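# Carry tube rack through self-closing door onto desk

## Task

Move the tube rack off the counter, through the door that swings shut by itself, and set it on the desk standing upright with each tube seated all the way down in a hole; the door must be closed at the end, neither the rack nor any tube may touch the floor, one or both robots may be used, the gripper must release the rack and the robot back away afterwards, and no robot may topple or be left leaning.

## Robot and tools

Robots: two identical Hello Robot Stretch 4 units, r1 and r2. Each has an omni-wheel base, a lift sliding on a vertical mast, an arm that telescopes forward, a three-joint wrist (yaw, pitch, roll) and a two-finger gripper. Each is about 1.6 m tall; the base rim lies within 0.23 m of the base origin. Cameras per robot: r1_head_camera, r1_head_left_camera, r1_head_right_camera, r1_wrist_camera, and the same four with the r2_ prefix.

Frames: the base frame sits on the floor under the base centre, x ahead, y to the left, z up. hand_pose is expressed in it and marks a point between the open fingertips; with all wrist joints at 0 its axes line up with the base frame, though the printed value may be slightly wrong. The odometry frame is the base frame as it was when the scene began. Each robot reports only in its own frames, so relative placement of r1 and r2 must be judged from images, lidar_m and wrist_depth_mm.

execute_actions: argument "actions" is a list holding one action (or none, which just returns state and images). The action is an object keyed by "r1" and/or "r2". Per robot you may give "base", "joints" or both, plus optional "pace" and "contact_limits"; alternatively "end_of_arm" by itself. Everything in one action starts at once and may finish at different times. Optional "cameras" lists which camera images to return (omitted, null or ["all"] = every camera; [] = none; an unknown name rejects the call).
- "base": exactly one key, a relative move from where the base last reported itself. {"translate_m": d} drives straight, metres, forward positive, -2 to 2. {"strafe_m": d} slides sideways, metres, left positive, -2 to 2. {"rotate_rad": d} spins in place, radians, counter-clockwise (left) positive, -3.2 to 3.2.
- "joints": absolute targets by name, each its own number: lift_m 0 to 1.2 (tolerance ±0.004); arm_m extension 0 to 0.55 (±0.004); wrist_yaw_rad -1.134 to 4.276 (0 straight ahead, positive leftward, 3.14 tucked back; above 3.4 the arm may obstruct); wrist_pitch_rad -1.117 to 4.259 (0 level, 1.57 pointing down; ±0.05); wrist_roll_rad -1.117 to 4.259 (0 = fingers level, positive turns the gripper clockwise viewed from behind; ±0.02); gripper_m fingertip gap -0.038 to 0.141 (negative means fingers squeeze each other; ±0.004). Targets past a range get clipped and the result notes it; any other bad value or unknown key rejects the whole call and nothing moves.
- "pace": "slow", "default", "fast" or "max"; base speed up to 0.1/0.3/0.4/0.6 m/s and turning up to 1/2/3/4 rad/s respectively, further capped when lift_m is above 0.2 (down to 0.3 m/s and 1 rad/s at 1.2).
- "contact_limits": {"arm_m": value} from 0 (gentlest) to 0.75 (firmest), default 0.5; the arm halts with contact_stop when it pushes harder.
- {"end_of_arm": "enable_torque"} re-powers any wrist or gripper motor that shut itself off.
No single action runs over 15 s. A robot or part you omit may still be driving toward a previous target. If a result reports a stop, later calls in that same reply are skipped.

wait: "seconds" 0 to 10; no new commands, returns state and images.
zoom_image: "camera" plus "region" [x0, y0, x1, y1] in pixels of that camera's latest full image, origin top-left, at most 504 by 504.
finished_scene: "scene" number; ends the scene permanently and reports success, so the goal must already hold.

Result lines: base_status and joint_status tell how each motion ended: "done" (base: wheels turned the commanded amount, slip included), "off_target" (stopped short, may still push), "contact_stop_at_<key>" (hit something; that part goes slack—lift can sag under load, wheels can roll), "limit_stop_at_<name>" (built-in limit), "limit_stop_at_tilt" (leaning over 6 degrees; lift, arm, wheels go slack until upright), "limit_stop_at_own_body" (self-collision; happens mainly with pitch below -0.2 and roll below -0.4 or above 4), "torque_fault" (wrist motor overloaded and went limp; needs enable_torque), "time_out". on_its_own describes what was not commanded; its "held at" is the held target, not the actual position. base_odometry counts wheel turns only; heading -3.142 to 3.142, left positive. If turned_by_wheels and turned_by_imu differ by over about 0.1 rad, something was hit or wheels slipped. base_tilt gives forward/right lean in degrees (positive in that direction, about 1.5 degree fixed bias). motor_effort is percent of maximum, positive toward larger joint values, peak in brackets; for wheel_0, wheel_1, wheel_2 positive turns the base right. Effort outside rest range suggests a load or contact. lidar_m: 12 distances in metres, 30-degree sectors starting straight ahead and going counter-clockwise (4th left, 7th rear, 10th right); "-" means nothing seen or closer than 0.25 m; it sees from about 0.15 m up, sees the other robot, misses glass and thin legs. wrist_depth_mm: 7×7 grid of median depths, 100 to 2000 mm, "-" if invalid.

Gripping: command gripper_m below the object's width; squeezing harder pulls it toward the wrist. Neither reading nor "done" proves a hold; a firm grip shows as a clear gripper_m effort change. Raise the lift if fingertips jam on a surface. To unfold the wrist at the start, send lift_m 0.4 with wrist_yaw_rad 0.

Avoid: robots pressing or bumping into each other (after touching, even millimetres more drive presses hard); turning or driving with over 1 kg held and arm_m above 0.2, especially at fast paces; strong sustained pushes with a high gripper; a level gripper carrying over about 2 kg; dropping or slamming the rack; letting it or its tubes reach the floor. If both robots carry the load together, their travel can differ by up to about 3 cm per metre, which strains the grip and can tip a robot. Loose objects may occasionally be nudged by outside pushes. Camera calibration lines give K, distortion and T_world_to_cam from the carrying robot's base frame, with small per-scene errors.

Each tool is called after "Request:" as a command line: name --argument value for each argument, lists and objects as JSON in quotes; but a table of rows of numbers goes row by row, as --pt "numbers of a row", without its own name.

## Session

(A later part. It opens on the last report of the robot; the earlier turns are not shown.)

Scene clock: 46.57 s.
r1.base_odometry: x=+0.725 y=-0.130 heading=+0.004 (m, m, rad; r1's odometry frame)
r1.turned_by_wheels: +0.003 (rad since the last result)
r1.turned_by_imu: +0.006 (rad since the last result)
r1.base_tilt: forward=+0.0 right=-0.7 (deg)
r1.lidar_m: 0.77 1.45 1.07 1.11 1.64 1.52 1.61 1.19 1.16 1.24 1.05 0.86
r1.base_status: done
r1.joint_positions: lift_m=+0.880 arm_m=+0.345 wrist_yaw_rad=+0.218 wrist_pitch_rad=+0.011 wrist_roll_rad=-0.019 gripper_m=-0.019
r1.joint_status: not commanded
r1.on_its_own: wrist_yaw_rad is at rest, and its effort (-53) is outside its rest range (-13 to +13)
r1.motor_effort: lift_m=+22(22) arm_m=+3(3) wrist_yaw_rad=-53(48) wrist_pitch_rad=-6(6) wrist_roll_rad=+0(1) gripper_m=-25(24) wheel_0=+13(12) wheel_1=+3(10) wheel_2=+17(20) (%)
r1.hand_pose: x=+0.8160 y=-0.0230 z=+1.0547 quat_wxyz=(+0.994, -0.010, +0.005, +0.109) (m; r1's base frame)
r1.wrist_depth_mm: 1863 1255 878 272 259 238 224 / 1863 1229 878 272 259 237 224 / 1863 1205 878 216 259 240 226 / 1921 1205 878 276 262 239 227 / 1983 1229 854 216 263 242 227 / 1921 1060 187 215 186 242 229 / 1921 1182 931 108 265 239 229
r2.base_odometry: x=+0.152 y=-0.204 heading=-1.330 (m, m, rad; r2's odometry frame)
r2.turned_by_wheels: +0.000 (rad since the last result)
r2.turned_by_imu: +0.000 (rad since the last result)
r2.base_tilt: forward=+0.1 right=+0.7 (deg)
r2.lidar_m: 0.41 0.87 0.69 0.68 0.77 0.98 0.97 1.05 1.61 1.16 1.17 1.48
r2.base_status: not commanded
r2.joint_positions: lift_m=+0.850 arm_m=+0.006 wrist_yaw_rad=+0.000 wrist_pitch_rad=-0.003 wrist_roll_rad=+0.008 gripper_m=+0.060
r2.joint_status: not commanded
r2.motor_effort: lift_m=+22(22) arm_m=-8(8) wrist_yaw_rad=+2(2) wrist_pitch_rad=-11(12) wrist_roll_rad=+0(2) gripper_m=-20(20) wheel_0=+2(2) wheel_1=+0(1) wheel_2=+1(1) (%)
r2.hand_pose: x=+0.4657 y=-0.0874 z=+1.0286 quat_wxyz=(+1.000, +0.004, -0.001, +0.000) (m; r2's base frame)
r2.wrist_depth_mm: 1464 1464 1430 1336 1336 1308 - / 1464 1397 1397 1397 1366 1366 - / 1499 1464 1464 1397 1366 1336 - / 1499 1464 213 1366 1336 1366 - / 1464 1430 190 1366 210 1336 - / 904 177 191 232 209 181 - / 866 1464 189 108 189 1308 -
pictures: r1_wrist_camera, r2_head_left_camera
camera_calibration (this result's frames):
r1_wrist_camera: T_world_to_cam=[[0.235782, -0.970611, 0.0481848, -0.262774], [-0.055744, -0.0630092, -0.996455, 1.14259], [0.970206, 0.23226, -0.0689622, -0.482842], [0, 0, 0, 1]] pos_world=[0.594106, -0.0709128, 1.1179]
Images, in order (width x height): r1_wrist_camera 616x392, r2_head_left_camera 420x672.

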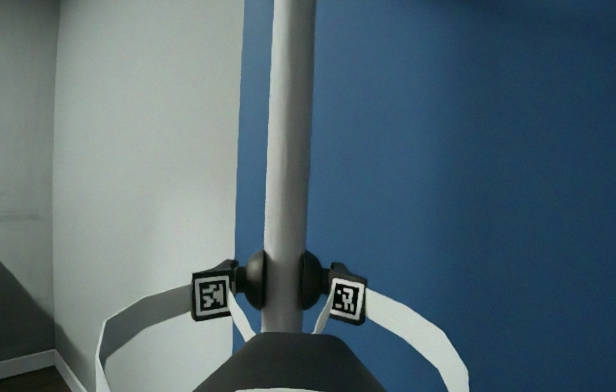

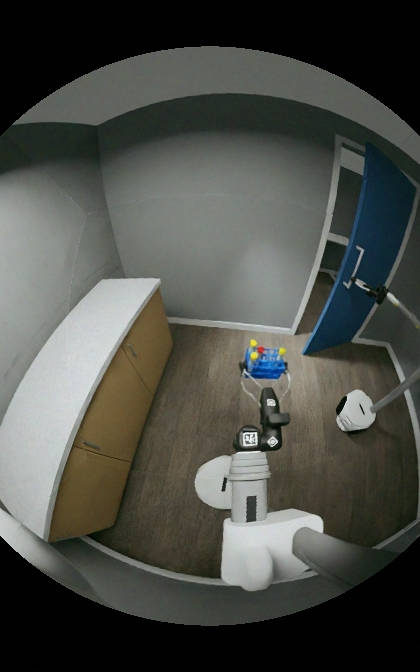

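Request:
execute_actions --actions '[{"r1":{"base":{"translate_m":-0.29},"pace":"slow"},"r2":{"base":{"rotate_rad":-0.12}}}]' --cameras '[]'

Request:
execute_actions --actions '[{"r1":{"base":{"strafe_m":-0.05},"pace":"slow"},"r2":{"base":{"translate_m":-0.1}}}]' --cameras '[]'

Request:
execute_actions --actions '[{"r1":{"base":{"translate_m":-0.1},"pace":"slow"},"r2":{"base":{"strafe_m":-0.3}}}]' --cameras '[]'

Request:
execute_actions --actions '[{"r1":{"base":{"strafe_m":-0.075},"joints":{"arm_m":0.27},"pace":"slow"}}]' --cameras '["r2_head_left_camera"]'

Scene clock: 56.87 s.
r1.base_odometry: x=+0.436 y=-0.132 heading=+0.003 (m, m, rad; r1's odometry frame)
r1.turned_by_wheels: -0.001 (rad since the last result)
r1.turned_by_imu: +0.004 (rad since the last result)
r1.base_tilt: forward=-0.1 right=-0.5 (deg)
r1.lidar_m: 0.81 1.81 1.17 1.20 1.34 1.27 1.34 1.04 0.99 1.04 1.36 0.93
r1.base_status: done
r1.joint_positions: lift_m=+0.880 arm_m=+0.345 wrist_yaw_rad=+0.198 wrist_pitch_rad=+0.011 wrist_roll_rad=-0.019 gripper_m=-0.019
r1.joint_status: not commanded
r1.motor_effort: lift_m=+22(22) arm_m=+3(3) wrist_yaw_rad=+5(49) wrist_pitch_rad=-6(6) wrist_roll_rad=+0(2) gripper_m=-21(23) wheel_0=-6(14) wheel_1=-6(4) wheel_2=+1(20) (%)
r1.hand_pose: x=+0.8155 y=-0.0289 z=+1.0547 quat_wxyz=(+0.995, -0.010, +0.005, +0.099) (m; r1's base frame)
r1.wrist_depth_mm: - 1756 287 220 285 285 283 / - 1756 287 221 287 287 287 / - 1708 290 289 289 289 287 / - 1708 293 290 290 291 291 / - 1756 296 220 293 294 294 / - 1708 191 220 187 296 294 / - 1576 1308 108 298 298 298
r2.base_odometry: x=+0.152 y=-0.204 heading=-1.450 (m, m, rad; r2's odometry frame)
r2.turned_by_wheels: -0.120 (rad since the last result)
r2.turned_by_imu: -0.120 (rad since the last result)
r2.base_tilt: forward=+0.1 right=+0.6 (deg)
r2.lidar_m: 0.44 0.94 0.70 0.67 0.71 1.01 0.96 1.01 1.39 1.20 1.20 1.40
r2.base_status: done
r2.joint_positions: lift_m=+0.850 arm_m=+0.006 wrist_yaw_rad=+0.000 wrist_pitch_rad=-0.003 wrist_roll_rad=+0.008 gripper_m=+0.060
r2.joint_status: not commanded
r2.motor_effort: lift_m=+22(22) arm_m=-7(7) wrist_yaw_rad=+1(2) wrist_pitch_rad=-11(12) wrist_roll_rad=-1(1) gripper_m=-20(20) wheel_0=-1(3) wheel_1=+1(6) wheel_2=-1(6) (%)
r2.hand_pose: x=+0.4657 y=-0.0874 z=+1.0286 quat_wxyz=(+1.000, +0.004, -0.001, +0.000) (m; r2's base frame)
r2.wrist_depth_mm: 1366 1366 1366 1397 1397 - - / 1397 1366 1397 1366 1366 - - / 1336 1397 1397 1397 1397 - - / 1366 1366 213 1397 1397 - - / 1366 1430 189 1366 211 - - / 1366 176 190 232 211 181 - / 1397 1397 190 108 190 - -
pictures: none
No camera images: the call's "cameras" was empty. Leave "cameras" out to get every camera's image.

Scene clock: 58.50 s.
r1.base_odometry: x=+0.436 y=-0.181 heading=+0.007 (m, m, rad; r1's odometry frame)
r1.turned_by_wheels: +0.004 (rad since the last result)
r1.turned_by_imu: +0.006 (rad since the last result)
r1.base_tilt: forward=-0.1 right=-0.7 (deg)
r1.lidar_m: 0.80 1.81 1.21 1.24 1.38 1.30 1.35 1.02 0.94 0.99 1.33 0.91
r1.base_status: done
r1.joint_positions: lift_m=+0.880 arm_m=+0.345 wrist_yaw_rad=+0.227 wrist_pitch_rad=+0.011 wrist_roll_rad=-0.019 gripper_m=-0.019
r1.joint_status: not commanded
r1.on_its_own: wrist_yaw_rad is at rest, and its effort (-77) is outside its rest range (-13 to +13)
r1.motor_effort: lift_m=+22(22) arm_m=+3(3) wrist_yaw_rad=-77(79) wrist_pitch_rad=-6(6) wrist_roll_rad=+1(0) gripper_m=-19(24) wheel_0=+28(29) wheel_1=+7(10) wheel_2=+15(20) (%)
r1.hand_pose: x=+0.8162 y=-0.0202 z=+1.0547 quat_wxyz=(+0.993, -0.010, +0.005, +0.113) (m; r1's base frame)
r1.wrist_depth_mm: - 1983 286 282 279 276 273 / - 1983 289 283 281 277 273 / - 1921 290 285 283 279 276 / - 1921 293 287 285 281 279 / - 1983 293 221 286 283 281 / - 172 204 212 287 285 282 / - 1863 298 108 290 286 285
r2.base_odometry: x=+0.140 y=-0.105 heading=-1.450 (m, m, rad; r2's odometry frame)
r2.turned_by_wheels: +0.000 (rad since the last result)
r2.turned_by_imu: +0.001 (rad since the last result)
r2.base_tilt: forward=+0.1 right=+0.7 (deg)
r2.lidar_m: 0.43 0.95 0.72 0.69 0.73 0.91 0.87 0.90 1.26 1.31 1.28 1.46
r2.base_status: done
r2.joint_positions: lift_m=+0.850 arm_m=+0.006 wrist_yaw_rad=+0.000 wrist_pitch_rad=-0.003 wrist_roll_rad=+0.008 gripper_m=+0.060
r2.joint_status: not commanded
r2.motor_effort: lift_m=+22(22) arm_m=-7(7) wrist_yaw_rad=+1(2) wrist_pitch_rad=-11(11) wrist_roll_rad=+0(0) gripper_m=-20(21) wheel_0=+1(3) wheel_1=+0(5) wheel_2=+0(5) (%)
r2.hand_pose: x=+0.4657 y=-0.0874 z=+1.0286 quat_wxyz=(+1.000, +0.004, -0.001, +0.000) (m; r2's base frame)
r2.wrist_depth_mm: 1464 1464 1397 1499 1499 - - / 1464 1499 1499 1464 1499 - - / 1499 1430 1499 1499 1499 - - / 1499 1464 213 1576 1464 - - / 1430 1464 189 1499 211 - - / 1464 176 189 232 210 180 - / 1464 1464 189 108 189 - -
pictures: none
No camera images: the call's "cameras" was empty. Leave "cameras" out to get every camera's image.

Scene clock: 60.83 s.
r1.base_odometry: x=+0.336 y=-0.182 heading=+0.007 (m, m, rad; r1's odometry frame)
r1.turned_by_wheels: +0.000 (rad since the last result)
r1.turned_by_imu: +0.002 (rad since the last result)
r1.base_tilt: forward=+0.0 right=-0.7 (deg)
r1.lidar_m: 0.78 1.92 0.98 1.00 1.28 1.20 1.29 0.97 0.90 0.96 1.34 0.96
r1.base_status: done
r1.joint_positions: lift_m=+0.880 arm_m=+0.345 wrist_yaw_rad=+0.205 wrist_pitch_rad=+0.011 wrist_roll_rad=-0.019 gripper_m=-0.019
r1.joint_status: not commanded
r1.on_its_own: wrist_yaw_rad is at rest, and its effort (-15) is outside its rest range (-13 to +13)
r1.motor_effort: lift_m=+22(22) arm_m=+2(2) wrist_yaw_rad=-15(78) wrist_pitch_rad=-6(6) wrist_roll_rad=-1(1) gripper_m=-21(23) wheel_0=+0(25) wheel_1=-3(8) wheel_2=+7(22) (%)
r1.hand_pose: x=+0.8157 y=-0.0268 z=+1.0547 quat_wxyz=(+0.995, -0.010, +0.005, +0.103) (m; r1's base frame)
r1.wrist_depth_mm: - 1983 283 285 296 301 309 / - 1983 286 286 298 304 312 / - 1983 287 224 297 306 312 / - 1983 290 291 301 309 315 / - 1921 289 223 306 314 319 / - 1863 189 224 187 315 324 / - 1808 294 108 309 319 327
r2.base_odometry: x=-0.158 y=-0.141 heading=-1.450 (m, m, rad; r2's odometry frame)
r2.turned_by_wheels: +0.000 (rad since the last result)
r2.turned_by_imu: +0.000 (rad since the last result)
r2.base_tilt: forward=+0.1 right=+0.7 (deg)
r2.lidar_m: 0.43 1.36 1.02 0.99 1.04 0.90 0.86 0.91 1.27 1.03 0.99 1.27
r2.base_status: done
r2.joint_positions: lift_m=+0.850 arm_m=+0.006 wrist_yaw_rad=+0.000 wrist_pitch_rad=-0.003 wrist_roll_rad=+0.008 gripper_m=+0.060
r2.joint_status: not commanded
r2.motor_effort: lift_m=+21(22) arm_m=-7(7) wrist_yaw_rad=+2(2) wrist_pitch_rad=-12(11) wrist_roll_rad=+1(0) gripper_m=-20(21) wheel_0=+0(5) wheel_1=+0(5) wheel_2=+0(3) (%)
r2.hand_pose: x=+0.4657 y=-0.0874 z=+1.0286 quat_wxyz=(+1.000, +0.004, -0.001, +0.000) (m; r2's base frame)
r2.wrist_depth_mm: 1464 1464 1499 1430 - - 1042 / 1430 1499 1464 1537 - - 931 / 1499 1464 1499 1430 - - 931 / 1464 1464 213 1464 1464 - 904 / 1464 1537 213 1464 212 - 960 / 1464 177 200 233 209 181 976 / 1464 1499 189 108 189 - 976
pictures: none
No camera images: the call's "cameras" was empty. Leave "cameras" out to get every camera's image.

Scene clock: 62.83 s.
r1.base_odometry: x=+0.337 y=-0.257 heading=+0.011 (m, m, rad; r1's odometry frame)
r1.turned_by_wheels: +0.003 (rad since the last result)
r1.turned_by_imu: +0.005 (rad since the last result)
r1.base_tilt: forward=-0.2 right=-0.7 (deg)
r1.lidar_m: 0.68 1.88 1.02 1.06 1.31 1.22 1.25 0.89 0.84 0.89 1.27 0.91
r1.base_status: done
r1.joint_positions: lift_m=+0.880 arm_m=+0.271 wrist_yaw_rad=+0.227 wrist_pitch_rad=+0.011 wrist_roll_rad=-0.019 gripper_m=-0.019
r1.joint_status: all done
r1.on_its_own: wrist_yaw_rad is at rest, and its effort (-78) is outside its rest range (-13 to +13)
r1.motor_effort: lift_m=+22(22) arm_m=-3(13) wrist_yaw_rad=-78(76) wrist_pitch_rad=-6(6) wrist_roll_rad=-1(0) gripper_m=-18(20) wheel_0=+25(28) wheel_1=+6(7) wheel_2=+11(5) (%)
r1.hand_pose: x=+0.7422 y=-0.0203 z=+1.0547 quat_wxyz=(+0.994, -0.010, +0.005, +0.113) (m; r1's base frame)
r1.wrist_depth_mm: - - 276 287 300 312 324 / - - 277 290 301 314 327 / - - 279 291 303 317 330 / - - 282 296 307 320 334 / 1708 - 282 296 310 324 336 / 1708 175 216 219 312 325 342 / 1708 - 289 108 310 330 345
r2.base_odometry: x=-0.158 y=-0.141 heading=-1.450 (m, m, rad; r2's odometry frame)
r2.turned_by_wheels: +0.000 (rad since the last result)
r2.turned_by_imu: +0.000 (rad since the last result)
r2.base_tilt: forward=+0.1 right=+0.6 (deg)
r2.lidar_m: 0.44 1.37 1.03 0.99 1.04 0.91 0.87 0.90 1.25 1.11 1.07 1.27
r2.base_status: not commanded
r2.joint_positions: lift_m=+0.850 arm_m=+0.006 wrist_yaw_rad=+0.000 wrist_pitch_rad=-0.003 wrist_roll_rad=+0.008 gripper_m=+0.060
r2.joint_status: not commanded
r2.motor_effort: lift_m=+21(21) arm_m=-7(7) wrist_yaw_rad=+2(1) wrist_pitch_rad=-12(11) wrist_roll_rad=-1(2) gripper_m=-20(19) wheel_0=+0(0) wheel_1=+0(0) wheel_2=+0(0) (%)
r2.hand_pose: x=+0.4657 y=-0.0874 z=+1.0286 quat_wxyz=(+1.000, +0.004, -0.001, +0.000) (m; r2's base frame)
r2.wrist_depth_mm: 1430 1430 1464 1499 - - - / 1464 1464 1499 1464 - - - / 1464 1464 1499 1499 - - - / 1464 1430 212 1499 1537 - - / 1499 1464 189 1499 211 - - / 1464 177 191 232 210 181 - / 1464 1499 190 108 189 - 1576
pictures: r2_head_left_camera
Images, in order (width x height): r2_head_left_camera 420x672.

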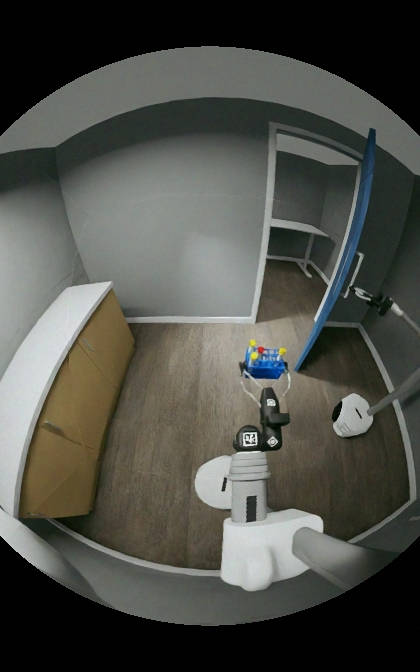

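Request:
execute_actions --actions '[{"r1":{"base":{"translate_m":-0.09},"pace":"slow"}}]' --cameras '[]'

Request:
execute_actions --actions '[{"r1":{"base":{"strafe_m":-0.08},"joints":{"arm_m":0.2},"pace":"slow"},"r2":{"base":{"strafe_m":-0.25}}}]' --cameras '[]'

Request:
execute_actions --actions '[{"r1":{"base":{"strafe_m":-0.09},"joints":{"arm_m":0.12},"pace":"slow"},"r2":{"base":{"strafe_m":-0.25}}}]' --cameras '["r2_head_left_camera"]'

Scene clock: 69.47 s.
r1.base_odometry: x=+0.247 y=-0.258 heading=+0.010 (m, m, rad; r1's odometry frame)
r1.turned_by_wheels: -0.001 (rad since the last result)
r1.turned_by_imu: +0.001 (rad since the last result)
r1.base_tilt: forward=-0.1 right=-0.6 (deg)
r1.lidar_m: 0.72 2.01 1.07 1.11 1.23 1.17 1.22 0.84 0.77 0.84 1.21 0.96
r1.base_status: done
r1.joint_positions: lift_m=+0.880 arm_m=+0.271 wrist_yaw_rad=+0.198 wrist_pitch_rad=+0.011 wrist_roll_rad=-0.019 gripper_m=-0.019
r1.joint_status: not commanded
r1.motor_effort: lift_m=+22(22) arm_m=-3(4) wrist_yaw_rad=+7(78) wrist_pitch_rad=-6(6) wrist_roll_rad=+0(0) gripper_m=-22(24) wheel_0=-5(22) wheel_1=-5(7) wheel_2=+2(23) (%)
r1.hand_pose: x=+0.7415 y=-0.0290 z=+1.0546 quat_wxyz=(+0.995, -0.010, +0.005, +0.099) (m; r1's base frame)
r1.wrist_depth_mm: - - 274 283 317 347 377 / - - 276 230 320 351 379 / - - 279 289 324 355 387 / - - 282 291 325 359 389 / - - 281 227 332 362 397 / - - 189 227 187 368 404 / 1863 - 285 108 340 373 407
r2.base_odometry: x=-0.158 y=-0.141 heading=-1.450 (m, m, rad; r2's odometry frame)
r2.turned_by_wheels: +0.000 (rad since the last result)
r2.turned_by_imu: +0.000 (rad since the last result)
r2.base_tilt: forward=+0.1 right=+0.6 (deg)
r2.lidar_m: 0.44 1.38 1.02 0.98 1.05 0.91 0.86 0.90 1.25 1.10 1.12 1.27
r2.base_status: not commanded
r2.joint_positions: lift_m=+0.850 arm_m=+0.006 wrist_yaw_rad=+0.000 wrist_pitch_rad=-0.003 wrist_roll_rad=+0.008 gripper_m=+0.060
r2.joint_status: not commanded
r2.motor_effort: lift_m=+22(21) arm_m=-7(7) wrist_yaw_rad=+1(2) wrist_pitch_rad=-12(12) wrist_roll_rad=-1(1) gripper_m=-20(21) wheel_0=+0(0) wheel_1=+0(0) wheel_2=+0(0) (%)
r2.hand_pose: x=+0.4657 y=-0.0874 z=+1.0286 quat_wxyz=(+1.000, +0.004, -0.001, +0.000) (m; r2's base frame)
r2.wrist_depth_mm: 1499 1430 1464 1499 - - - / 1537 1464 1464 1464 - - - / 1464 1499 1430 1499 - - - / 1464 1464 212 1499 1430 - - / 1464 1430 191 1464 211 - - / 1464 176 191 232 211 181 - / 1464 1499 189 109 188 - 1537
pictures: none
No camera images: the call's "cameras" was empty. Leave "cameras" out to get every camera's image.

Scene clock: 71.60 s.
r1.base_odometry: x=+0.248 y=-0.337 heading=+0.012 (m, m, rad; r1's odometry frame)
r1.turned_by_wheels: +0.001 (rad since the last result)
r1.turned_by_imu: +0.003 (rad since the last result)
r1.base_tilt: forward=+0.0 right=-0.7 (deg)
r1.lidar_m: 0.64 1.93 0.89 0.93 1.26 1.21 1.12 0.75 0.71 0.76 1.12 0.95
r1.base_status: done
r1.joint_positions: lift_m=+0.880 arm_m=+0.201 wrist_yaw_rad=+0.212 wrist_pitch_rad=+0.011 wrist_roll_rad=-0.019 gripper_m=-0.019
r1.joint_status: all done
r1.on_its_own: wrist_yaw_rad is at rest, and its effort (-35) is outside its rest range (-13 to +13)
r1.motor_effort: lift_m=+22(22) arm_m=-4(6) wrist_yaw_rad=-35(33) wrist_pitch_rad=-7(7) wrist_roll_rad=+0(0) gripper_m=-18(23) wheel_0=+14(14) wheel_1=+1(10) wheel_2=+4(7) (%)
r1.hand_pose: x=+0.6721 y=-0.0246 z=+1.0546 quat_wxyz=(+0.994, -0.010, +0.005, +0.106) (m; r1's base frame)
r1.wrist_depth_mm: - - 271 287 330 373 418 / - - 272 289 334 377 424 / - - 278 291 340 382 427 / - - 278 231 342 384 433 / 1863 - 278 229 347 389 442 / 1808 - 203 226 188 399 452 / 1921 - 281 108 353 407 459
r2.base_odometry: x=-0.406 y=-0.171 heading=-1.450 (m, m, rad; r2's odometry frame)
r2.turned_by_wheels: +0.000 (rad since the last result)
r2.turned_by_imu: +0.000 (rad since the last result)
r2.base_tilt: forward=+0.1 right=+0.6 (deg)
r2.lidar_m: 0.44 1.72 1.28 1.23 1.23 0.91 0.87 0.91 1.26 0.97 0.94 1.13
r2.base_status: done
r2.joint_positions: lift_m=+0.850 arm_m=+0.006 wrist_yaw_rad=+0.000 wrist_pitch_rad=-0.003 wrist_roll_rad=+0.008 gripper_m=+0.060
r2.joint_status: not commanded
r2.motor_effort: lift_m=+21(21) arm_m=-7(7) wrist_yaw_rad=+2(2) wrist_pitch_rad=-12(12) wrist_roll_rad=+1(2) gripper_m=-19(20) wheel_0=-2(6) wheel_1=+0(6) wheel_2=+0(4) (%)
r2.hand_pose: x=+0.4657 y=-0.0874 z=+1.0286 quat_wxyz=(+1.000, +0.004, -0.001, +0.000) (m; r2's base frame)
r2.wrist_depth_mm: 1499 1464 1499 1499 - - 960 / 1499 1499 1464 1499 - - 931 / 1397 1464 1430 1464 - - 946 / 1499 1499 213 1499 - - 946 / 1537 1499 189 1464 211 - 917 / 1499 177 189 233 210 181 878 / 1464 1499 189 109 189 - 798
pictures: none
No camera images: the call's "cameras" was empty. Leave "cameras" out to get every camera's image.

Scene clock: 73.73 s.
r1.base_odometry: x=+0.249 y=-0.427 heading=+0.014 (m, m, rad; r1's odometry frame)
r1.turned_by_wheels: +0.002 (rad since the last result)
r1.turned_by_imu: +0.004 (rad since the last result)
r1.base_tilt: forward=+0.0 right=-0.8 (deg)
r1.lidar_m: 0.57 1.89 0.71 0.79 1.32 1.26 0.99 0.67 0.62 0.67 1.02 0.92
r1.base_status: done
r1.joint_positions: lift_m=+0.880 arm_m=+0.120 wrist_yaw_rad=+0.218 wrist_pitch_rad=+0.012 wrist_roll_rad=-0.019 gripper_m=-0.019
r1.joint_status: all done
r1.on_its_own: wrist_yaw_rad is at rest, and its effort (-50) is outside its rest range (-13 to +13)
r1.motor_effort: lift_m=+22(22) arm_m=-2(10) wrist_yaw_rad=-50(52) wrist_pitch_rad=-7(7) wrist_roll_rad=-1(1) gripper_m=-18(20) wheel_0=+17(20) wheel_1=+3(3) wheel_2=+5(6) (%)
r1.hand_pose: x=+0.5919 y=-0.0231 z=+1.0546 quat_wxyz=(+0.994, -0.010, +0.005, +0.109) (m; r1's base frame)
r1.wrist_depth_mm: - - 270 306 353 421 504 / - - 273 307 357 427 508 / - - 276 312 362 430 525 / - - 277 315 368 439 535 / 1921 - 271 229 373 449 544 / 1921 255 202 224 359 455 554 / 1983 267 277 108 370 462 564
r2.base_odometry: x=-0.654 y=-0.202 heading=-1.450 (m, m, rad; r2's odometry frame)
r2.turned_by_wheels: +0.000 (rad since the last result)
r2.turned_by_imu: +0.001 (rad since the last result)
r2.base_tilt: forward=+0.1 right=+0.6 (deg)
r2.lidar_m: 0.43 1.81 1.54 1.48 1.25 0.91 0.87 0.92 1.28 0.87 0.79 1.00
r2.base_status: done
r2.joint_positions: lift_m=+0.850 arm_m=+0.006 wrist_yaw_rad=+0.000 wrist_pitch_rad=-0.003 wrist_roll_rad=+0.008 gripper_m=+0.060
r2.joint_status: not commanded
r2.motor_effort: lift_m=+21(21) arm_m=-7(7) wrist_yaw_rad=+2(1) wrist_pitch_rad=-12(12) wrist_roll_rad=+1(0) gripper_m=-21(19) wheel_0=+0(4) wheel_1=+2(6) wheel_2=+1(1) (%)
r2.hand_pose: x=+0.4657 y=-0.0874 z=+1.0287 quat_wxyz=(+1.000, +0.004, -0.001, +0.000) (m; r2's base frame)
r2.wrist_depth_mm: 1430 1464 1499 - - 1205 1118 / 1430 1464 1464 - - 1205 691 / 1430 1464 1464 - - 1182 691 / 1464 1464 213 - - 1182 676 / 1499 1464 190 - 212 1182 683 / 1397 177 190 232 210 181 1118 / 1499 1464 189 108 189 1182 1576
pictures: r2_head_left_camera
Images, in order (width x height): r2_head_left_camera 420x672.

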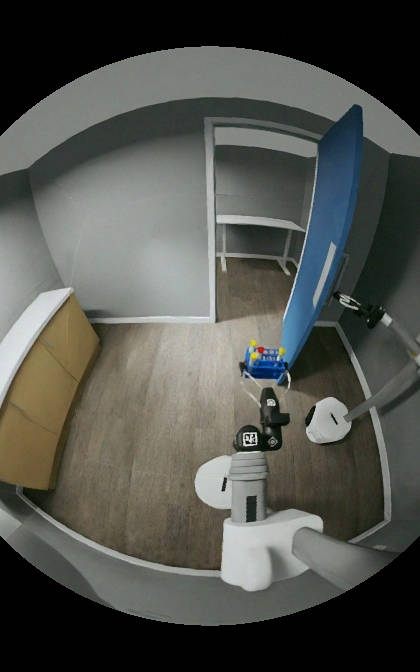

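Request:
execute_actions --actions '[{"r1":{"base":{"strafe_m":-0.12},"joints":{"arm_m":0.03,"wrist_yaw_rad":0.3},"pace":"slow"},"r2":{"base":{"strafe_m":-0.25}}}]' --cameras '["r2_head_left_camera","r2_head_camera"]'

Scene clock: 77.93 s.
r1.base_odometry: x=+0.250 y=-0.547 heading=+0.014 (m, m, rad; r1's odometry frame)
r1.turned_by_wheels: +0.001 (rad since the last result)
r1.turned_by_imu: +0.002 (rad since the last result)
r1.base_tilt: forward=-0.1 right=-0.6 (deg)
r1.lidar_m: 0.47 0.53 0.55 0.67 1.37 1.32 0.80 0.57 0.54 0.58 0.84 0.98
r1.base_status: done
r1.joint_positions: lift_m=+0.880 arm_m=+0.031 wrist_yaw_rad=+0.308 wrist_pitch_rad=+0.013 wrist_roll_rad=-0.019 gripper_m=-0.019
r1.joint_status: all done
r1.on_its_own: wrist_yaw_rad is at rest, and its effort (-23) is outside its rest range (-13 to +13)
r1.motor_effort: lift_m=+22(22) arm_m=-5(11) wrist_yaw_rad=-23(46) wrist_pitch_rad=-10(11) wrist_roll_rad=-1(1) gripper_m=-20(22) wheel_0=+10(16) wheel_1=-2(9) wheel_2=+3(5) (%)
r1.hand_pose: x=+0.5032 y=+0.0043 z=+1.0542 quat_wxyz=(+0.988, -0.010, +0.005, +0.154) (m; r1's base frame)
r1.wrist_depth_mm: - - 266 227 366 452 569 / - - 268 291 370 462 585 / - - 272 296 375 473 597 / - - 276 298 379 473 609 / - - 267 227 382 480 634 / - 262 189 228 187 496 640 / - 266 274 108 397 512 661
r2.base_odometry: x=-0.902 y=-0.232 heading=-1.450 (m, m, rad; r2's odometry frame)
r2.turned_by_wheels: +0.000 (rad since the last result)
r2.turned_by_imu: +0.000 (rad since the last result)
r2.base_tilt: forward=+0.1 right=+0.7 (deg)
r2.lidar_m: 0.43 1.82 1.79 1.75 1.23 0.92 0.87 0.91 1.26 1.34 0.68 0.92
r2.base_status: done
r2.joint_positions: lift_m=+0.850 arm_m=+0.006 wrist_yaw_rad=+0.000 wrist_pitch_rad=-0.003 wrist_roll_rad=+0.008 gripper_m=+0.060
r2.joint_status: not commanded
r2.motor_effort: lift_m=+21(21) arm_m=-7(7) wrist_yaw_rad=+2(1) wrist_pitch_rad=-12(12) wrist_roll_rad=-1(1) gripper_m=-20(20) wheel_0=-1(7) wheel_1=+0(9) wheel_2=+0(0) (%)
r2.hand_pose: x=+0.4656 y=-0.0874 z=+1.0287 quat_wxyz=(+1.000, +0.004, -0.001, +0.000) (m; r2's base frame)
r2.wrist_depth_mm: 1464 1464 - - - 715 1499 / 1464 1430 - - - 715 1499 / 1464 1464 - - 1464 715 1464 / 1464 1464 213 - 1205 723 1537 / 1464 1464 190 - 210 707 1537 / 1537 178 190 232 209 181 1537 / 1464 1537 190 108 189 723 1499
pictures: r2_head_camera, r2_head_left_camera
Images, in order (width x height): r2_head_camera 420x560, r2_head_left_camera 420x672.

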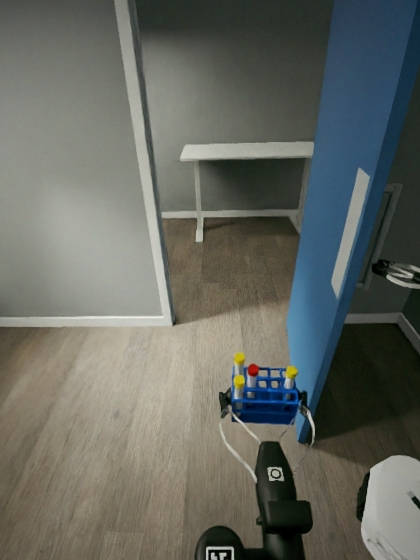

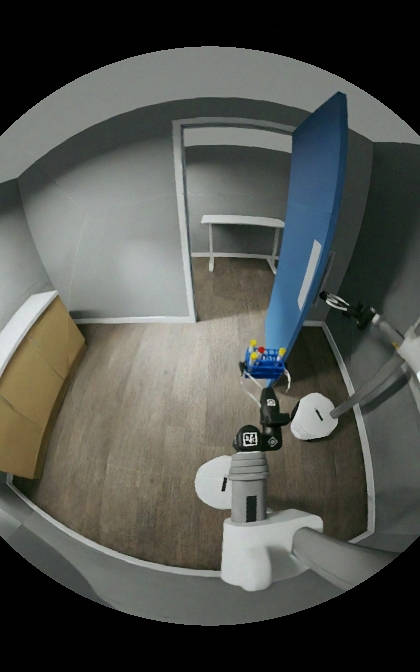

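Request:
execute_actions --actions '[{"r2":{"base":{"rotate_rad":-0.035}}}]' --cameras '[]'

Request:
execute_actions --actions '[{"r2":{"base":{"translate_m":2.0},"joints":{"lift_m":0.72}}}]' --cameras '[]'

Request:
execute_actions --actions '[{"r1":{"joints":{"gripper_m":0.14,"arm_m":0,"wrist_yaw_rad":0.4}},"r2":{"base":{"translate_m":0.4}}}]' --cameras '["r2_head_camera","r2_wrist_camera","r1_head_right_camera"]'

Scene clock: 82.23 s.
r1.base_odometry: x=+0.250 y=-0.547 heading=+0.014 (m, m, rad; r1's odometry frame)
r1.turned_by_wheels: +0.000 (rad since the last result)
r1.turned_by_imu: +0.000 (rad since the last result)
r1.base_tilt: forward=-0.1 right=-0.7 (deg)
r1.lidar_m: 0.47 0.51 0.55 0.66 1.40 1.33 0.79 0.57 0.53 0.58 0.85 0.99
r1.base_status: not commanded
r1.joint_positions: lift_m=+0.880 arm_m=+0.031 wrist_yaw_rad=+0.308 wrist_pitch_rad=+0.013 wrist_roll_rad=-0.019 gripper_m=-0.019
r1.joint_status: not commanded
r1.on_its_own: wrist_yaw_rad is at rest, and its effort (-25) is outside its rest range (-13 to +13)
r1.motor_effort: lift_m=+22(22) arm_m=-5(5) wrist_yaw_rad=-25(22) wrist_pitch_rad=-11(10) wrist_roll_rad=-1(0) gripper_m=-21(23) wheel_0=+10(9) wheel_1=-2(2) wheel_2=+4(4) (%)
r1.hand_pose: x=+0.5032 y=+0.0043 z=+1.0542 quat_wxyz=(+0.988, -0.010, +0.005, +0.154) (m; r1's base frame)
r1.wrist_depth_mm: - - 266 227 366 455 569 / - - 270 291 370 455 591 / - - 272 294 375 466 591 / - - 276 300 379 473 615 / - - 268 228 387 484 634 / - 262 189 228 186 496 647 / - 265 274 108 397 504 654
r2.base_odometry: x=-0.902 y=-0.232 heading=-1.485 (m, m, rad; r2's odometry frame)
r2.turned_by_wheels: -0.035 (rad since the last result)
r2.turned_by_imu: -0.035 (rad since the last result)
r2.base_tilt: forward=+0.0 right=+0.7 (deg)
r2.lidar_m: 0.42 1.79 1.81 1.73 1.29 0.91 0.88 0.90 1.22 1.33 0.68 0.87
r2.base_status: done
r2.joint_positions: lift_m=+0.850 arm_m=+0.006 wrist_yaw_rad=+0.000 wrist_pitch_rad=-0.003 wrist_roll_rad=+0.008 gripper_m=+0.060
r2.joint_status: not commanded
r2.motor_effort: lift_m=+21(21) arm_m=-7(7) wrist_yaw_rad=+1(2) wrist_pitch_rad=-12(11) wrist_roll_rad=-1(1) gripper_m=-20(21) wheel_0=+1(2) wheel_1=+0(5) wheel_2=-1(1) (%)
r2.hand_pose: x=+0.4656 y=-0.0875 z=+1.0287 quat_wxyz=(+1.000, +0.004, -0.001, +0.000) (m; r2's base frame)
r2.wrist_depth_mm: 1464 1464 - - 1336 768 1576 / 1430 1464 - - 1366 676 1537 / 1464 1464 - - 1397 691 1576 / 1430 1430 211 - 976 691 1576 / 1430 1499 189 - 210 676 1537 / 1430 177 189 232 209 181 1576 / 1464 1430 189 108 188 683 1618
pictures: none
No camera images: the call's "cameras" was empty. Leave "cameras" out to get every camera's image.

Scene clock: 90.37 s.
r1.base_odometry: x=+0.250 y=-0.547 heading=+0.014 (m, m, rad; r1's odometry frame)
r1.turned_by_wheels: +0.000 (rad since the last result)
r1.turned_by_imu: +0.001 (rad since the last result)
r1.base_tilt: forward=-0.1 right=-0.7 (deg)
r1.lidar_m: 0.47 0.52 2.47 1.86 1.39 1.31 0.82 0.56 0.54 0.58 0.86 0.98
r1.base_status: not commanded
r1.joint_positions: lift_m=+0.880 arm_m=+0.031 wrist_yaw_rad=+0.308 wrist_pitch_rad=+0.013 wrist_roll_rad=-0.019 gripper_m=-0.019
r1.joint_status: not commanded
r1.on_its_own: wrist_yaw_rad is at rest, and its effort (-25) is outside its rest range (-13 to +13)
r1.motor_effort: lift_m=+22(22) arm_m=-5(5) wrist_yaw_rad=-25(24) wrist_pitch_rad=-10(11) wrist_roll_rad=+0(1) gripper_m=-24(20) wheel_0=+9(9) wheel_1=-2(2) wheel_2=+4(4) (%)
r1.hand_pose: x=+0.5032 y=+0.0043 z=+1.0542 quat_wxyz=(+0.988, -0.010, +0.005, +0.154) (m; r1's base frame)
r1.wrist_depth_mm: - - 265 227 368 452 569 / - - 268 291 370 459 585 / - - 273 296 375 469 603 / - - 277 298 379 477 615 / - - 267 229 387 488 627 / - 264 190 228 187 496 661 / - 266 274 108 397 508 668
r2.base_odometry: x=-0.731 y=-2.224 heading=-1.485 (m, m, rad; r2's odometry frame)
r2.turned_by_wheels: +0.000 (rad since the last result)
r2.turned_by_imu: -0.012 (rad since the last result)
r2.base_tilt: forward=+0.1 right=+0.7 (deg)
r2.lidar_m: 0.42 1.12 2.57 0.60 0.44 2.45 2.88 0.62 0.51 0.51 1.34 1.16
r2.base_status: done
r2.joint_positions: lift_m=+0.720 arm_m=+0.006 wrist_yaw_rad=+0.000 wrist_pitch_rad=-0.003 wrist_roll_rad=+0.008 gripper_m=+0.060
r2.joint_status: all done
r2.motor_effort: lift_m=+14(20) arm_m=-7(7) wrist_yaw_rad=+2(2) wrist_pitch_rad=-12(12) wrist_roll_rad=-2(0) gripper_m=-20(20) wheel_0=+1(6) wheel_1=+0(6) wheel_2=+1(10) (%)
r2.hand_pose: x=+0.4656 y=-0.0875 z=+0.8993 quat_wxyz=(+1.000, +0.004, -0.001, +0.000) (m; r2's base frame)
r2.wrist_depth_mm: 1499 1661 1661 1661 1708 1661 1576 / 1537 1576 1576 1618 1661 1756 1661 / 1576 1537 1618 1618 1661 1618 1618 / 1537 1576 213 1661 1205 1708 1499 / 1537 1618 193 1661 211 1708 1499 / 1576 177 192 234 211 181 1537 / 1537 1576 189 109 189 1756 1499
pictures: none
No camera images: the call's "cameras" was empty. Leave "cameras" out to get every camera's image.

Scene clock: 93.20 s.
r1.base_odometry: x=+0.250 y=-0.547 heading=+0.014 (m, m, rad; r1's odometry frame)
r1.turned_by_wheels: -0.001 (rad since the last result)
r1.turned_by_imu: -0.001 (rad since the last result)
r1.base_tilt: forward=+0.0 right=-0.7 (deg)
r1.lidar_m: 1.12 1.12 2.47 1.90 1.37 1.31 0.78 0.58 0.53 0.56 0.84 1.20
r1.base_status: not commanded
r1.joint_positions: lift_m=+0.880 arm_m=+0.001 wrist_yaw_rad=+0.400 wrist_pitch_rad=+0.011 wrist_roll_rad=-0.019 gripper_m=+0.140
r1.joint_status: all done
r1.motor_effort: lift_m=+22(22) arm_m=-6(7) wrist_yaw_rad=+1(35) wrist_pitch_rad=-6(11) wrist_roll_rad=+0(1) gripper_m=+3(20) wheel_0=+1(9) wheel_1=-1(2) wheel_2=+0(4) (%)
r1.hand_pose: x=+0.4716 y=+0.0318 z=+1.0547 quat_wxyz=(+0.980, -0.010, +0.004, +0.199) (m; r1's base frame)
r1.wrist_depth_mm: - - - 991 891 842 778 / - - - 960 904 854 788 / - - - 976 917 842 788 / - - - 976 917 854 788 / - - - 991 931 842 798 / - - - 976 917 831 798 / - - - 108 931 842 788
r2.base_odometry: x=-0.696 y=-2.623 heading=-1.485 (m, m, rad; r2's odometry frame)
r2.turned_by_wheels: +0.000 (rad since the last result)
r2.turned_by_imu: -0.002 (rad since the last result)
r2.base_tilt: forward=+0.1 right=+0.6 (deg)
r2.lidar_m: 0.43 0.71 2.06 2.42 0.78 0.70 0.81 0.72 0.71 1.30 1.03 0.75
r2.base_status: done
r2.joint_positions: lift_m=+0.720 arm_m=+0.006 wrist_yaw_rad=+0.000 wrist_pitch_rad=-0.003 wrist_roll_rad=+0.008 gripper_m=+0.060
r2.joint_status: not commanded
r2.motor_effort: lift_m=+14(14) arm_m=-7(7) wrist_yaw_rad=+1(2) wrist_pitch_rad=-10(12) wrist_roll_rad=+1(1) gripper_m=-20(20) wheel_0=-1(4) wheel_1=+0(8) wheel_2=+0(6) (%)
r2.hand_pose: x=+0.4656 y=-0.0874 z=+0.8993 quat_wxyz=(+1.000, +0.004, -0.001, +0.000) (m; r2's base frame)
r2.wrist_depth_mm: 1160 1205 1205 1255 1281 1308 1308 / 1182 1182 1229 1255 1255 1308 1308 / 1205 1229 1205 1255 1255 1308 1336 / 1182 741 212 759 477 809 820 / 1182 1205 213 1255 211 1308 1336 / 1182 177 200 234 210 181 1366 / 976 1229 189 108 189 1308 1308
pictures: r1_head_right_camera, r2_head_camera, r2_wrist_camera
camera_calibration (this result's frames):
r2_wrist_camera: T_world_to_cam=[[-0.0153234, -0.999625, -0.0227051, -0.0650201], [0.018737, 0.0224167, -0.999573, 0.950652], [0.999707, -0.0157423, 0.0183865, -0.255602], [0, 0, 0, 1]] pos_world=[0.236719, -0.0903299, 0.95347]
Images, in order (width x height): r1_head_right_camera 420x672, r2_head_camera 420x560, r2_wrist_camera 616x392.

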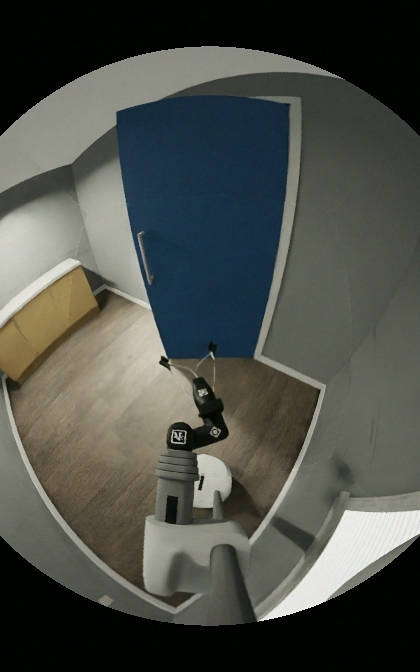

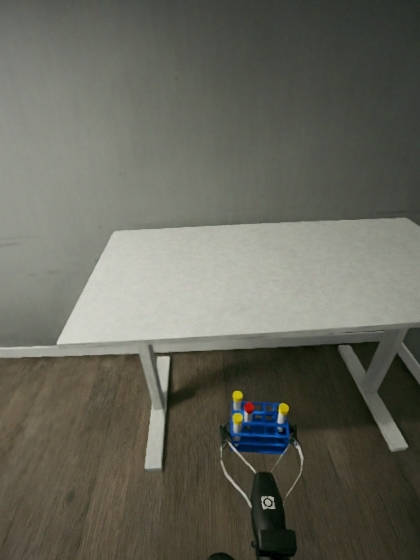

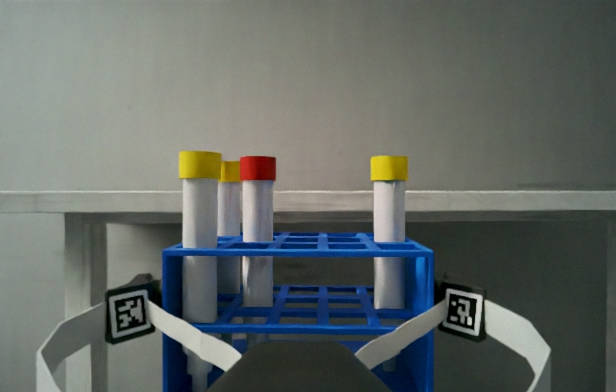

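This desk is taller.

Request:
execute_actions --actions '[{"r2":{"joints":{"lift_m":0.865}}}]' --cameras '[]'

Request:
execute_actions --actions '[{"r2":{"base":{"translate_m":0.15},"joints":{"arm_m":0.28}}}]' --cameras '["r2_head_camera"]'

Scene clock: 97.00 s.
r1.base_odometry: x=+0.250 y=-0.547 heading=+0.014 (m, m, rad; r1's odometry frame)
r1.turned_by_wheels: +0.000 (rad since the last result)
r1.turned_by_imu: +0.000 (rad since the last result)
r1.base_tilt: forward=+0.1 right=-0.7 (deg)
r1.lidar_m: 1.31 1.79 2.47 1.91 1.39 1.31 0.81 0.57 0.53 0.56 0.86 1.25
r1.base_status: not commanded
r1.joint_positions: lift_m=+0.880 arm_m=+0.001 wrist_yaw_rad=+0.400 wrist_pitch_rad=+0.011 wrist_roll_rad=-0.019 gripper_m=+0.140
r1.joint_status: not commanded
r1.motor_effort: lift_m=+23(22) arm_m=-6(6) wrist_yaw_rad=+2(2) wrist_pitch_rad=-6(6) wrist_roll_rad=+0(1) gripper_m=-1(1) wheel_0=+1(1) wheel_1=-1(1) wheel_2=+0(0) (%)
r1.hand_pose: x=+0.4716 y=+0.0318 z=+1.0547 quat_wxyz=(+0.980, -0.010, +0.004, +0.199) (m; r1's base frame)
r1.wrist_depth_mm: - - - 1708 1308 1042 866 / - - - 1756 1308 1025 891 / - - - 1756 1281 1060 891 / - - - 1708 1308 1060 878 / - - - 1708 1336 1008 878 / - - - 1576 1229 976 866 / - - - 108 1308 1008 878
r2.base_odometry: x=-0.696 y=-2.623 heading=-1.485 (m, m, rad; r2's odometry frame)
r2.turned_by_wheels: +0.000 (rad since the last result)
r2.turned_by_imu: +0.000 (rad since the last result)
r2.base_tilt: forward=+0.1 right=+0.6 (deg)
r2.lidar_m: 0.42 0.71 2.04 2.43 0.79 0.63 0.60 0.62 0.69 1.29 1.04 0.76
r2.base_status: not commanded
r2.joint_positions: lift_m=+0.865 arm_m=+0.006 wrist_yaw_rad=+0.000 wrist_pitch_rad=-0.003 wrist_roll_rad=+0.008 gripper_m=+0.060
r2.joint_status: all done
r2.motor_effort: lift_m=+22(23) arm_m=-7(7) wrist_yaw_rad=+2(2) wrist_pitch_rad=-11(11) wrist_roll_rad=+0(1) gripper_m=-21(20) wheel_0=+0(1) wheel_1=+1(0) wheel_2=+0(1) (%)
r2.hand_pose: x=+0.4656 y=-0.0874 z=+1.0436 quat_wxyz=(+1.000, +0.004, -0.001, +0.000) (m; r2's base frame)
r2.wrist_depth_mm: 1205 1229 1255 1229 1255 1281 1308 / 1205 1205 1229 1229 1281 1308 1308 / 1182 1229 1229 1229 1255 1281 1336 / 1182 1229 212 1255 1255 1336 1308 / 1205 904 190 668 211 931 904 / 477 177 190 231 209 180 525 / 1008 1229 189 108 189 1366 1366
pictures: none
No camera images: the call's "cameras" was empty. Leave "cameras" out to get every camera's image.

Scene clock: 98.93 s.
r1.base_odometry: x=+0.250 y=-0.547 heading=+0.014 (m, m, rad; r1's odometry frame)
r1.turned_by_wheels: +0.000 (rad since the last result)
r1.turned_by_imu: +0.000 (rad since the last result)
r1.base_tilt: forward=-0.1 right=-0.7 (deg)
r1.lidar_m: 1.30 1.80 2.47 1.90 1.39 1.33 0.81 0.58 0.51 0.55 0.84 1.24
r1.base_status: not commanded
r1.joint_positions: lift_m=+0.880 arm_m=+0.001 wrist_yaw_rad=+0.400 wrist_pitch_rad=+0.011 wrist_roll_rad=-0.019 gripper_m=+0.140
r1.joint_status: not commanded
r1.motor_effort: lift_m=+22(22) arm_m=-6(6) wrist_yaw_rad=+3(1) wrist_pitch_rad=-6(6) wrist_roll_rad=-1(1) gripper_m=+4(1) wheel_0=+1(1) wheel_1=-1(1) wheel_2=+0(0) (%)
r1.hand_pose: x=+0.4716 y=+0.0318 z=+1.0547 quat_wxyz=(+0.980, -0.010, +0.004, +0.199) (m; r1's base frame)
r1.wrist_depth_mm: - - - 1708 1308 1042 878 / - - - 1756 1308 1042 878 / - - - 1756 1308 1042 878 / - - - 1756 1308 1042 878 / - - - 1708 1308 1025 878 / - - - 1576 1229 976 891 / - - - 108 1308 1008 866
r2.base_odometry: x=-0.683 y=-2.772 heading=-1.485 (m, m, rad; r2's odometry frame)
r2.turned_by_wheels: +0.000 (rad since the last result)
r2.turned_by_imu: -0.001 (rad since the last result)
r2.base_tilt: forward=+0.1 right=+0.7 (deg)
r2.lidar_m: 0.54 0.56 1.83 2.47 0.99 0.80 0.74 0.78 0.92 1.28 0.82 0.57
r2.base_status: done
r2.joint_positions: lift_m=+0.865 arm_m=+0.279 wrist_yaw_rad=+0.000 wrist_pitch_rad=-0.003 wrist_roll_rad=+0.008 gripper_m=+0.060
r2.joint_status: all done
r2.motor_effort: lift_m=+22(22) arm_m=+7(8) wrist_yaw_rad=+1(2) wrist_pitch_rad=-11(12) wrist_roll_rad=+0(2) gripper_m=-22(21) wheel_0=+1(3) wheel_1=+0(6) wheel_2=+2(10) (%)
r2.hand_pose: x=+0.7381 y=-0.0874 z=+1.0437 quat_wxyz=(+1.000, +0.004, -0.001, +0.000) (m; r2's base frame)
r2.wrist_depth_mm: 809 820 820 854 854 854 891 / 788 798 809 842 854 878 866 / 798 809 820 842 854 866 878 / 798 820 213 842 854 866 878 / 798 820 190 647 211 854 878 / 462 177 190 232 209 181 462 / 296 297 189 108 189 315 296
pictures: r2_head_camera
Images, in order (width x height): r2_head_camera 420x560.

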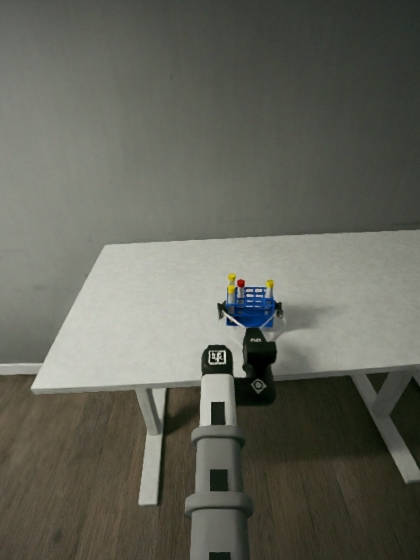

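Request:
execute_actions --actions '[{"r2":{"joints":{"lift_m":0.825},"pace":"slow"}}]' --cameras '[]'

Request:
execute_actions --actions '[{"r2":{"joints":{"gripper_m":0.141}}}]' --cameras '[]'

Request:
execute_actions --actions '[{"r2":{"joints":{"arm_m":0.005},"base":{"translate_m":-0.15}}}]' --cameras '["r2_wrist_camera"]'

Request:
finished_scene --scene 2

Scene clock: 105.50 s.
r1.base_odometry: x=+0.250 y=-0.547 heading=+0.014 (m, m, rad; r1's odometry frame)
r1.turned_by_wheels: +0.000 (rad since the last result)
r1.turned_by_imu: +0.001 (rad since the last result)
r1.base_tilt: forward=-0.1 right=-0.6 (deg)
r1.lidar_m: 1.31 1.80 2.47 1.90 1.39 1.33 0.80 0.58 0.51 0.59 0.86 1.24
r1.base_status: not commanded
r1.joint_positions: lift_m=+0.880 arm_m=+0.001 wrist_yaw_rad=+0.400 wrist_pitch_rad=+0.011 wrist_roll_rad=-0.019 gripper_m=+0.140
r1.joint_status: not commanded
r1.motor_effort: lift_m=+22(22) arm_m=-6(6) wrist_yaw_rad=+1(2) wrist_pitch_rad=-6(6) wrist_roll_rad=+0(1) gripper_m=+3(1) wheel_0=+1(1) wheel_1=-1(1) wheel_2=+0(0) (%)
r1.hand_pose: x=+0.4716 y=+0.0318 z=+1.0547 quat_wxyz=(+0.980, -0.010, +0.004, +0.199) (m; r1's base frame)
r1.wrist_depth_mm: - - - 1708 1308 1042 878 / - - - 1708 1308 1060 878 / - - - 1756 1308 1060 878 / - - - 1756 1308 1060 891 / - - - 1756 1336 1008 904 / - - - 1537 1229 976 866 / - - - 108 1308 1008 878
r2.base_odometry: x=-0.683 y=-2.772 heading=-1.485 (m, m, rad; r2's odometry frame)
r2.turned_by_wheels: +0.000 (rad since the last result)
r2.turned_by_imu: +0.000 (rad since the last result)
r2.base_tilt: forward=+0.1 right=+0.6 (deg)
r2.lidar_m: 0.53 0.56 1.84 2.46 1.01 0.80 0.75 0.78 0.95 1.29 0.84 0.58
r2.base_status: not commanded
r2.joint_positions: lift_m=+0.825 arm_m=+0.279 wrist_yaw_rad=+0.000 wrist_pitch_rad=-0.003 wrist_roll_rad=+0.008 gripper_m=+0.060
r2.joint_status: all done
r2.motor_effort: lift_m=+13(22) arm_m=+7(7) wrist_yaw_rad=+1(1) wrist_pitch_rad=-11(11) wrist_roll_rad=+1(1) gripper_m=-19(20) wheel_0=+1(1) wheel_1=+0(0) wheel_2=+2(2) (%)
r2.hand_pose: x=+0.7381 y=-0.0874 z=+1.0044 quat_wxyz=(+1.000, +0.004, -0.002, +0.000) (m; r2's base frame)
r2.wrist_depth_mm: 809 798 820 842 854 866 891 / 809 809 809 831 842 878 878 / 809 809 842 842 854 866 878 / 788 809 213 854 831 878 878 / 654 647 188 477 209 654 647 / 340 177 189 217 209 180 338 / 216 216 190 108 189 230 216
pictures: none
No camera images: the call's "cameras" was empty. Leave "cameras" out to get every camera's image.

Scene clock: 107.33 s.
r1.base_odometry: x=+0.250 y=-0.547 heading=+0.014 (m, m, rad; r1's odometry frame)
r1.turned_by_wheels: +0.000 (rad since the last result)
r1.turned_by_imu: +0.000 (rad since the last result)
r1.base_tilt: forward=+0.0 right=-0.7 (deg)
r1.lidar_m: 1.31 1.81 2.47 1.87 1.37 1.32 0.80 0.56 0.53 0.58 0.88 1.24
r1.base_status: not commanded
r1.joint_positions: lift_m=+0.880 arm_m=+0.001 wrist_yaw_rad=+0.400 wrist_pitch_rad=+0.011 wrist_roll_rad=-0.019 gripper_m=+0.140
r1.joint_status: not commanded
r1.motor_effort: lift_m=+22(22) arm_m=-5(6) wrist_yaw_rad=+1(1) wrist_pitch_rad=-6(6) wrist_roll_rad=-1(1) gripper_m=+0(1) wheel_0=+1(1) wheel_1=-1(1) wheel_2=+0(0) (%)
r1.hand_pose: x=+0.4716 y=+0.0318 z=+1.0547 quat_wxyz=(+0.980, -0.010, +0.004, +0.199) (m; r1's base frame)
r1.wrist_depth_mm: - - - 1756 1308 1042 878 / - - - 1756 1308 1078 878 / - - - 1756 1308 1042 891 / - - - 1708 1336 1042 904 / - - - 1756 1336 1008 891 / - - - 1618 1229 976 878 / - - - 108 1308 1025 878
r2.base_odometry: x=-0.683 y=-2.772 heading=-1.485 (m, m, rad; r2's odometry frame)
r2.turned_by_wheels: +0.000 (rad since the last result)
r2.turned_by_imu: +0.000 (rad since the last result)
r2.base_tilt: forward=+0.1 right=+0.7 (deg)
r2.lidar_m: 0.53 0.56 1.86 2.48 1.01 0.80 0.76 0.78 0.93 1.29 0.83 0.57
r2.base_status: not commanded
r2.joint_positions: lift_m=+0.825 arm_m=+0.279 wrist_yaw_rad=+0.000 wrist_pitch_rad=-0.004 wrist_roll_rad=+0.008 gripper_m=+0.141
r2.joint_status: all done
r2.motor_effort: lift_m=+13(13) arm_m=+7(7) wrist_yaw_rad=+0(1) wrist_pitch_rad=-9(10) wrist_roll_rad=+1(0) gripper_m=+0(22) wheel_0=+1(1) wheel_1=+0(0) wheel_2=+2(2) (%)
r2.hand_pose: x=+0.7381 y=-0.0874 z=+1.0046 quat_wxyz=(+1.000, +0.004, -0.002, +0.000) (m; r2's base frame)
r2.wrist_depth_mm: 788 809 820 842 854 866 878 / 788 798 831 820 842 866 891 / 809 809 831 866 854 866 878 / 798 820 235 842 854 878 878 / 661 654 211 484 231 654 661 / 340 202 208 235 214 289 340 / 230 231 211 108 226 216 231
pictures: none
No camera images: the call's "cameras" was empty. Leave "cameras" out to get every camera's image.

Scene clock: 109.27 s.
r1.base_odometry: x=+0.250 y=-0.547 heading=+0.014 (m, m, rad; r1's odometry frame)
r1.turned_by_wheels: +0.000 (rad since the last result)
r1.turned_by_imu: +0.000 (rad since the last result)
r1.base_tilt: forward=+0.1 right=-0.8 (deg)
r1.lidar_m: 1.30 1.79 2.48 1.89 1.38 1.33 0.82 0.58 0.54 0.56 0.83 1.24
r1.base_status: not commanded
r1.joint_positions: lift_m=+0.880 arm_m=+0.001 wrist_yaw_rad=+0.400 wrist_pitch_rad=+0.011 wrist_roll_rad=-0.019 gripper_m=+0.140
r1.joint_status: not commanded
r1.motor_effort: lift_m=+22(22) arm_m=-6(6) wrist_yaw_rad=+1(1) wrist_pitch_rad=-6(6) wrist_roll_rad=-1(1) gripper_m=+0(1) wheel_0=+1(1) wheel_1=-1(1) wheel_2=+0(0) (%)
r1.hand_pose: x=+0.4716 y=+0.0318 z=+1.0547 quat_wxyz=(+0.980, -0.010, +0.004, +0.199) (m; r1's base frame)
r1.wrist_depth_mm: - - - 1708 1308 1042 866 / - - - 1708 1336 1042 891 / - - - 1708 1308 1060 866 / - - - 1756 1281 1060 878 / - - - 1756 1281 1008 891 / - - - 1618 1205 976 891 / - - - 108 1308 1025 878
r2.base_odometry: x=-0.696 y=-2.623 heading=-1.485 (m, m, rad; r2's odometry frame)
r2.turned_by_wheels: +0.000 (rad since the last result)
r2.turned_by_imu: +0.001 (rad since the last result)
r2.base_tilt: forward=+0.1 right=+0.6 (deg)
r2.lidar_m: 0.68 0.71 2.05 2.43 0.78 0.63 0.60 0.63 0.71 1.29 1.05 0.73
r2.base_status: done
r2.joint_positions: lift_m=+0.825 arm_m=+0.006 wrist_yaw_rad=+0.000 wrist_pitch_rad=-0.004 wrist_roll_rad=+0.008 gripper_m=+0.141
r2.joint_status: all done
r2.motor_effort: lift_m=+13(13) arm_m=-8(7) wrist_yaw_rad=+1(0) wrist_pitch_rad=-8(8) wrist_roll_rad=-2(0) gripper_m=+0(1) wheel_0=+0(4) wheel_1=+1(6) wheel_2=-2(7) (%)
r2.hand_pose: x=+0.4657 y=-0.0875 z=+1.0047 quat_wxyz=(+1.000, +0.004, -0.002, +0.000) (m; r2's base frame)
r2.wrist_depth_mm: 1182 1182 1255 1229 1255 1281 1336 / 1182 1205 1281 1229 1255 1308 1308 / 1229 1205 1229 1255 1281 1281 1336 / 1205 1229 1205 1281 1281 1281 1308 / 668 676 683 654 668 676 676 / 778 202 455 466 469 484 1336 / 1229 1205 1229 109 1281 1308 1336
pictures: r2_wrist_camera
camera_calibration (this result's frames):
r2_wrist_camera: T_world_to_cam=[[-0.0153212, -0.999624, -0.0227254, -0.0626146], [0.02006, 0.0224162, -0.999547, 1.05539], [0.999681, -0.0157701, 0.019709, -0.258883], [0, 0, 0, 1]] pos_world=[0.23667, -0.0903316, 1.0586]
Images, in order (width x height): r2_wrist_camera 616x392.

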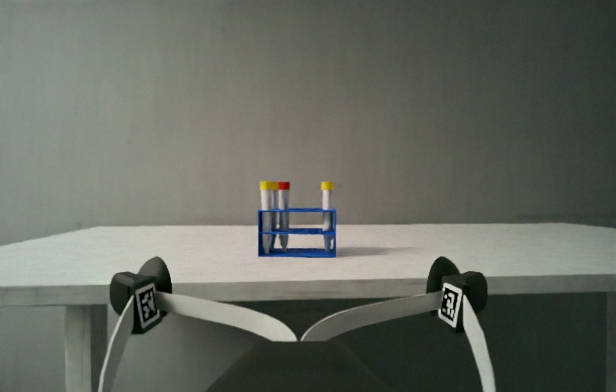

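The scene is finished: the task was done.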